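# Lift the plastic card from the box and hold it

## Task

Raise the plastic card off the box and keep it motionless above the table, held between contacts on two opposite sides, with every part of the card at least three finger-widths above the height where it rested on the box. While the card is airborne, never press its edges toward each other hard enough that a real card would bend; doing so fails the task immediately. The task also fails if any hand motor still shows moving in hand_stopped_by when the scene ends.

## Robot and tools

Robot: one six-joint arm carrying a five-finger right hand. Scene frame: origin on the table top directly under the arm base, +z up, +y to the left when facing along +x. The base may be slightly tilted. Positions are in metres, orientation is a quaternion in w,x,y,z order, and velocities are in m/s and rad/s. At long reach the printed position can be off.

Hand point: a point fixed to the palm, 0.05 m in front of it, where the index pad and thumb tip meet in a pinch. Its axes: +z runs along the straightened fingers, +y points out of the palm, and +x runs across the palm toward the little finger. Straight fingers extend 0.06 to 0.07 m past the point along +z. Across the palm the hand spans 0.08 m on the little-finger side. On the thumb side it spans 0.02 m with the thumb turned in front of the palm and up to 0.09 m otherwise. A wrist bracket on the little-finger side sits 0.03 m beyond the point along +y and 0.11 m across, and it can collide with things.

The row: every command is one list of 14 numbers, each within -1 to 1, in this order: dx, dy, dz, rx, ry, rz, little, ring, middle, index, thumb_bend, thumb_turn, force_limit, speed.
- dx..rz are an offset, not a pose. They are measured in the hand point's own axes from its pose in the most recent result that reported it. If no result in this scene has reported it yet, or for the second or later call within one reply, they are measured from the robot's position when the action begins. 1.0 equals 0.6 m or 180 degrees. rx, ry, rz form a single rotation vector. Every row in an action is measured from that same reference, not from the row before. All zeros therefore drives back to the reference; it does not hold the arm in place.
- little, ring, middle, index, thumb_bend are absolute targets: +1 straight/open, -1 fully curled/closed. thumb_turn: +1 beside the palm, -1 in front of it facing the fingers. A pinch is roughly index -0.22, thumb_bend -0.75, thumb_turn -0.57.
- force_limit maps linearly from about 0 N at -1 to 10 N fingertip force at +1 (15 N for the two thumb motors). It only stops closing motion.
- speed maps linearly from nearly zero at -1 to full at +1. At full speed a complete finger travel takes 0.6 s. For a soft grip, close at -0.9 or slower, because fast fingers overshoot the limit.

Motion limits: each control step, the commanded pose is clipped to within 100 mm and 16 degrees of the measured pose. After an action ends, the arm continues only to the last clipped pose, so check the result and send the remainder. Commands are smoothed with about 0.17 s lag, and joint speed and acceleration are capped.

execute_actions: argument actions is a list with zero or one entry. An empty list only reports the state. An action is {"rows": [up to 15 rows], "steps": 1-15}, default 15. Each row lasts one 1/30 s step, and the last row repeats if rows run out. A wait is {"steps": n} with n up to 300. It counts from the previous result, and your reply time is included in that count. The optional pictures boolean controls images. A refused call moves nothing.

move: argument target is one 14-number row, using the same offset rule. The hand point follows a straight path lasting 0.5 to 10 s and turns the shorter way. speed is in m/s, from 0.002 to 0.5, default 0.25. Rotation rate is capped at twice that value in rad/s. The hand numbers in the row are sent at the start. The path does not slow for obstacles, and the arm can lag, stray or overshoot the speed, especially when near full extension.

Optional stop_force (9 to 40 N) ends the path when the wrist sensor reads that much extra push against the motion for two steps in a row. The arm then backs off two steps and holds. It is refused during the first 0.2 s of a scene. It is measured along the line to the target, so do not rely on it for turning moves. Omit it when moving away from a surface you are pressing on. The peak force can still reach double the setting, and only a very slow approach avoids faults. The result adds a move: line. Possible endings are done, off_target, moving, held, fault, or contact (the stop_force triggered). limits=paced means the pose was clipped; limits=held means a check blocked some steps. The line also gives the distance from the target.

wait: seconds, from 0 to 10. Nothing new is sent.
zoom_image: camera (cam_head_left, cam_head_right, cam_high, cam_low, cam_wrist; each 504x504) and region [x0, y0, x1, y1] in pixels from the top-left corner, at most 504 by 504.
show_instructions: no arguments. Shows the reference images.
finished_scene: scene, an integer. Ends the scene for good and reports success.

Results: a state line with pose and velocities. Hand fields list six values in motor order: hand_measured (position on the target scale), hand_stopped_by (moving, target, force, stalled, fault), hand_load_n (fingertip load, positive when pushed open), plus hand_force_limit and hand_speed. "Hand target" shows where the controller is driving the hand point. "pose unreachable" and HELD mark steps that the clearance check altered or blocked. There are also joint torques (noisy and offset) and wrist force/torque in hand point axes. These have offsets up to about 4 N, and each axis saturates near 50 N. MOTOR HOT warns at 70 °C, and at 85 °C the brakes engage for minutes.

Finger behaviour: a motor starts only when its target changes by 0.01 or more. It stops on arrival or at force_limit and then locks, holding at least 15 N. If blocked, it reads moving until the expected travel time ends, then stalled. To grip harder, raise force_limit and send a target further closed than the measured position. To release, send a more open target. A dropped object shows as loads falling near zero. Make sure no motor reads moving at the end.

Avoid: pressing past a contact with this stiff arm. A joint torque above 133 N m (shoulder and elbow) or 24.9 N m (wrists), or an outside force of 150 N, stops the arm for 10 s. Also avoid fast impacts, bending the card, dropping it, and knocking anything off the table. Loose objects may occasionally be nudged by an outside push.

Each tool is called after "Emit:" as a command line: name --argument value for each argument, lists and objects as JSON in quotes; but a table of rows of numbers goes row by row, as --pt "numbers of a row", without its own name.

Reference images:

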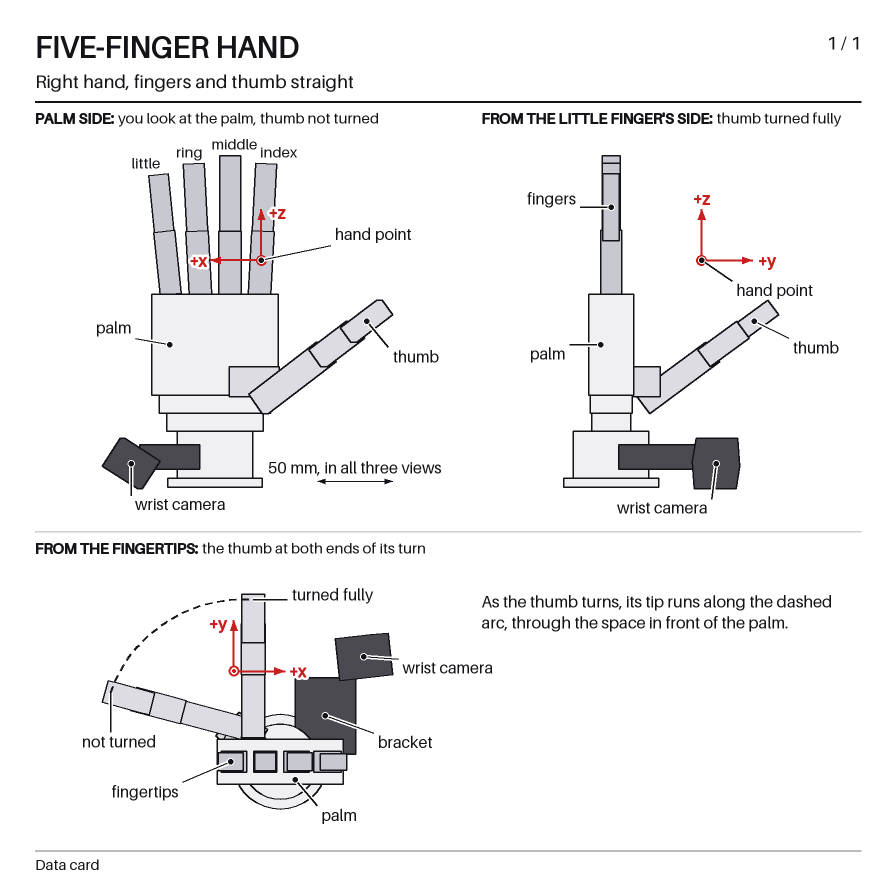

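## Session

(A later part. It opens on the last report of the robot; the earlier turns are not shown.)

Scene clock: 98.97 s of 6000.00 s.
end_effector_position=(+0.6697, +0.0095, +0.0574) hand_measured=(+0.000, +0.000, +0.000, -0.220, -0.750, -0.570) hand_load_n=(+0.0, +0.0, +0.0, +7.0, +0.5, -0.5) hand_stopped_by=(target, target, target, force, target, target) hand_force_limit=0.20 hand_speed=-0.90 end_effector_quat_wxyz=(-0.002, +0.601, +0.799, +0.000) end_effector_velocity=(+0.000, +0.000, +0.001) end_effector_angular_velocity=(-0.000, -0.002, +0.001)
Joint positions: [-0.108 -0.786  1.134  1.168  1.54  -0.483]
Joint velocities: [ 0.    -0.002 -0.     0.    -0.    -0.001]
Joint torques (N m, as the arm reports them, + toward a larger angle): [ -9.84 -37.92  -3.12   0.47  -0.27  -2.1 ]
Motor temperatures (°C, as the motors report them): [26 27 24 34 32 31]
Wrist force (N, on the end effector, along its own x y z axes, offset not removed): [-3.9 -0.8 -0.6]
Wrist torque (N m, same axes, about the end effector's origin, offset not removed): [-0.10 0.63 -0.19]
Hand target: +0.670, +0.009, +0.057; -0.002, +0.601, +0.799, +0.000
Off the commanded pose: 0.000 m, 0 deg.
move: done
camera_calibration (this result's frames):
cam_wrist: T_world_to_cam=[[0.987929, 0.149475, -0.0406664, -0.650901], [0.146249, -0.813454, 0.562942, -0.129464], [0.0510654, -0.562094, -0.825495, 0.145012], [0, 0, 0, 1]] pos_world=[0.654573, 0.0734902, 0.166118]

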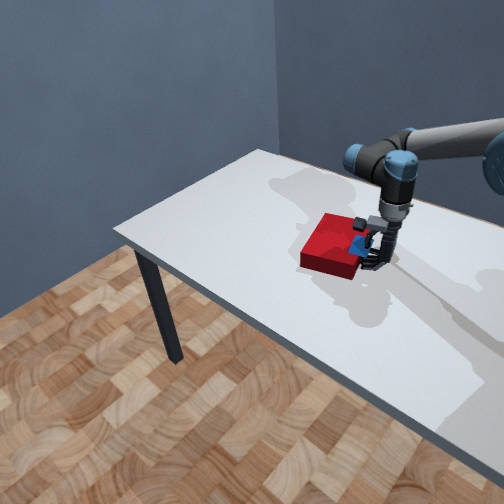

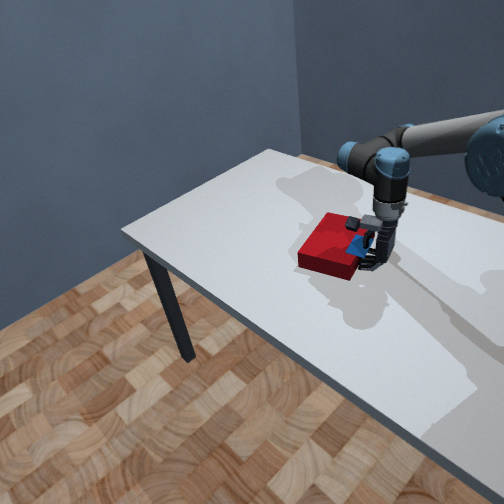

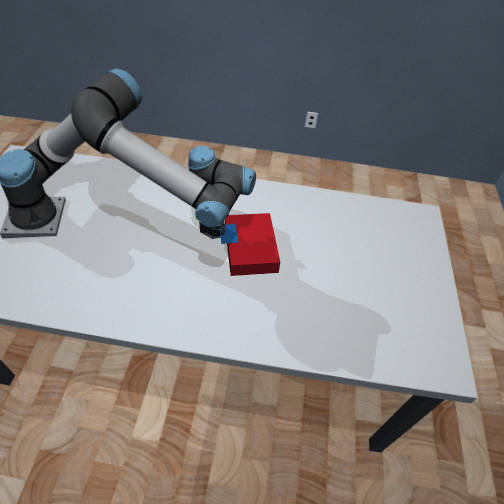

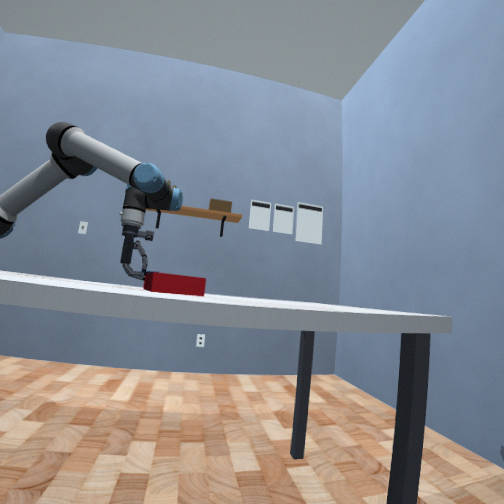

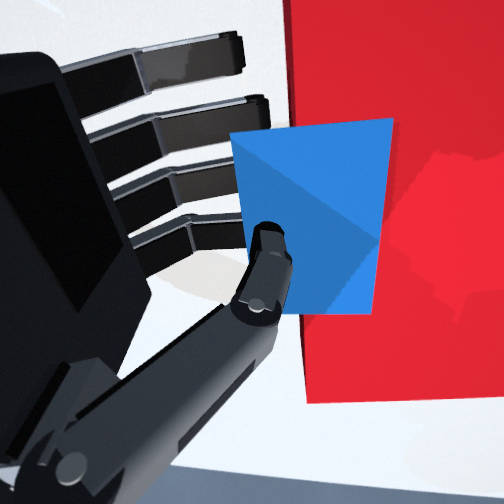

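Emit:
move --target '[0,-0.05,-0.2,0,0,0,0,0,0,-0.4,-0.75,-0.57,0.2,-0.9]' --speed 0.06

Scene clock: 102.80 s of 6000.00 s.
end_effector_position=(+0.6411, +0.0009, +0.1770) hand_measured=(+0.000, +0.000, +0.000, -0.220, -0.750, -0.570) hand_load_n=(+0.0, +0.0, +0.0, +7.0, +0.5, -0.5) hand_stopped_by=(target, target, target, force, target, target) hand_force_limit=0.20 hand_speed=-0.90 end_effector_quat_wxyz=(-0.002, +0.601, +0.799, +0.000) end_effector_velocity=(-0.000, +0.001, +0.002) end_effector_angular_velocity=(+0.002, +0.000, +0.001)
Joint positions: [-0.141 -0.958  1.119  1.355  1.538 -0.516]
Joint velocities: [ 0.    -0.002 -0.001  0.004 -0.001 -0.001]
Joint torques (N m, as the arm reports them, + toward a larger angle): [ -9.65 -54.04 -31.27   4.68  -1.21  -1.98]
Motor temperatures (°C, as the motors report them): [26 27 24 34 32 31]
Wrist force (N, on the end effector, along its own x y z axes, offset not removed): [-2.4 0.0 0.5]
Wrist torque (N m, same axes, about the end effector's origin, offset not removed): [0.02 0.26 -0.10]
Hand target: +0.641, +0.001, +0.177; -0.002, +0.601, +0.799, +0.000
Off the commanded pose: 0.000 m, 0 deg.
move: done
camera_calibration (this result's frames):
cam_wrist: T_world_to_cam=[[0.98793, 0.149472, -0.0406451, -0.616506], [0.146237, -0.81348, 0.562907, -0.199631], [0.0510749, -0.562057, -0.82552, 0.240442], [0, 0, 0, 1]] pos_world=[0.625977, 0.0648961, 0.285806]

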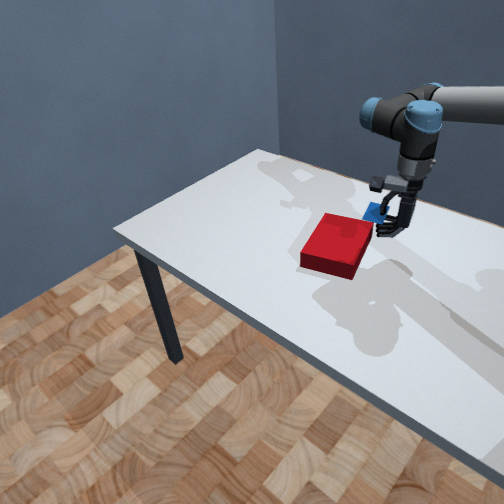

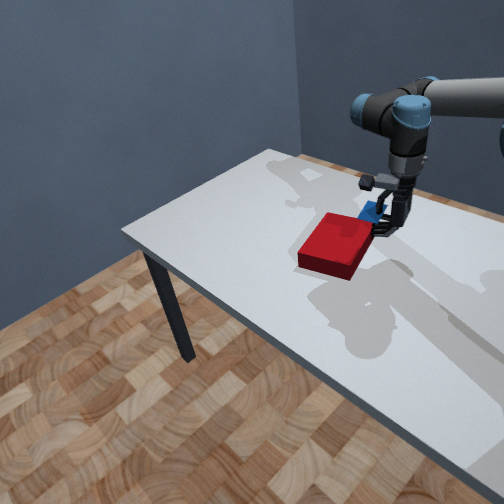

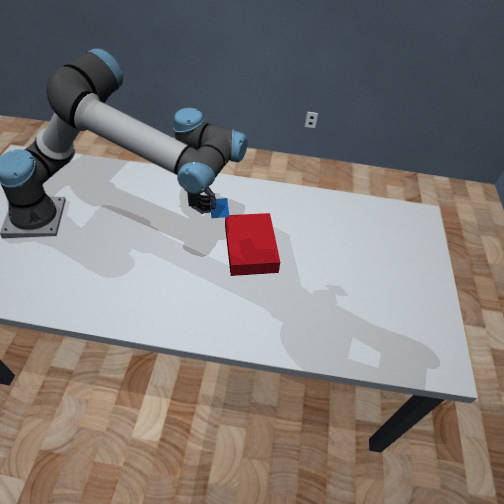

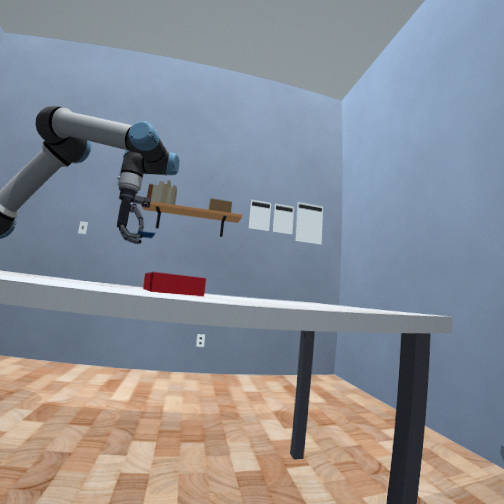

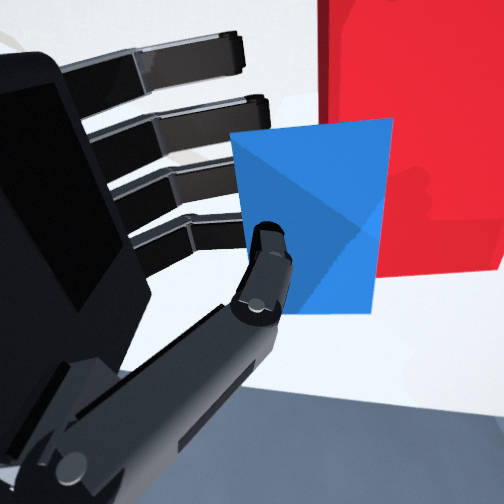

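Emit:
finished_scene --scene 1

The scene is finished: the task was done.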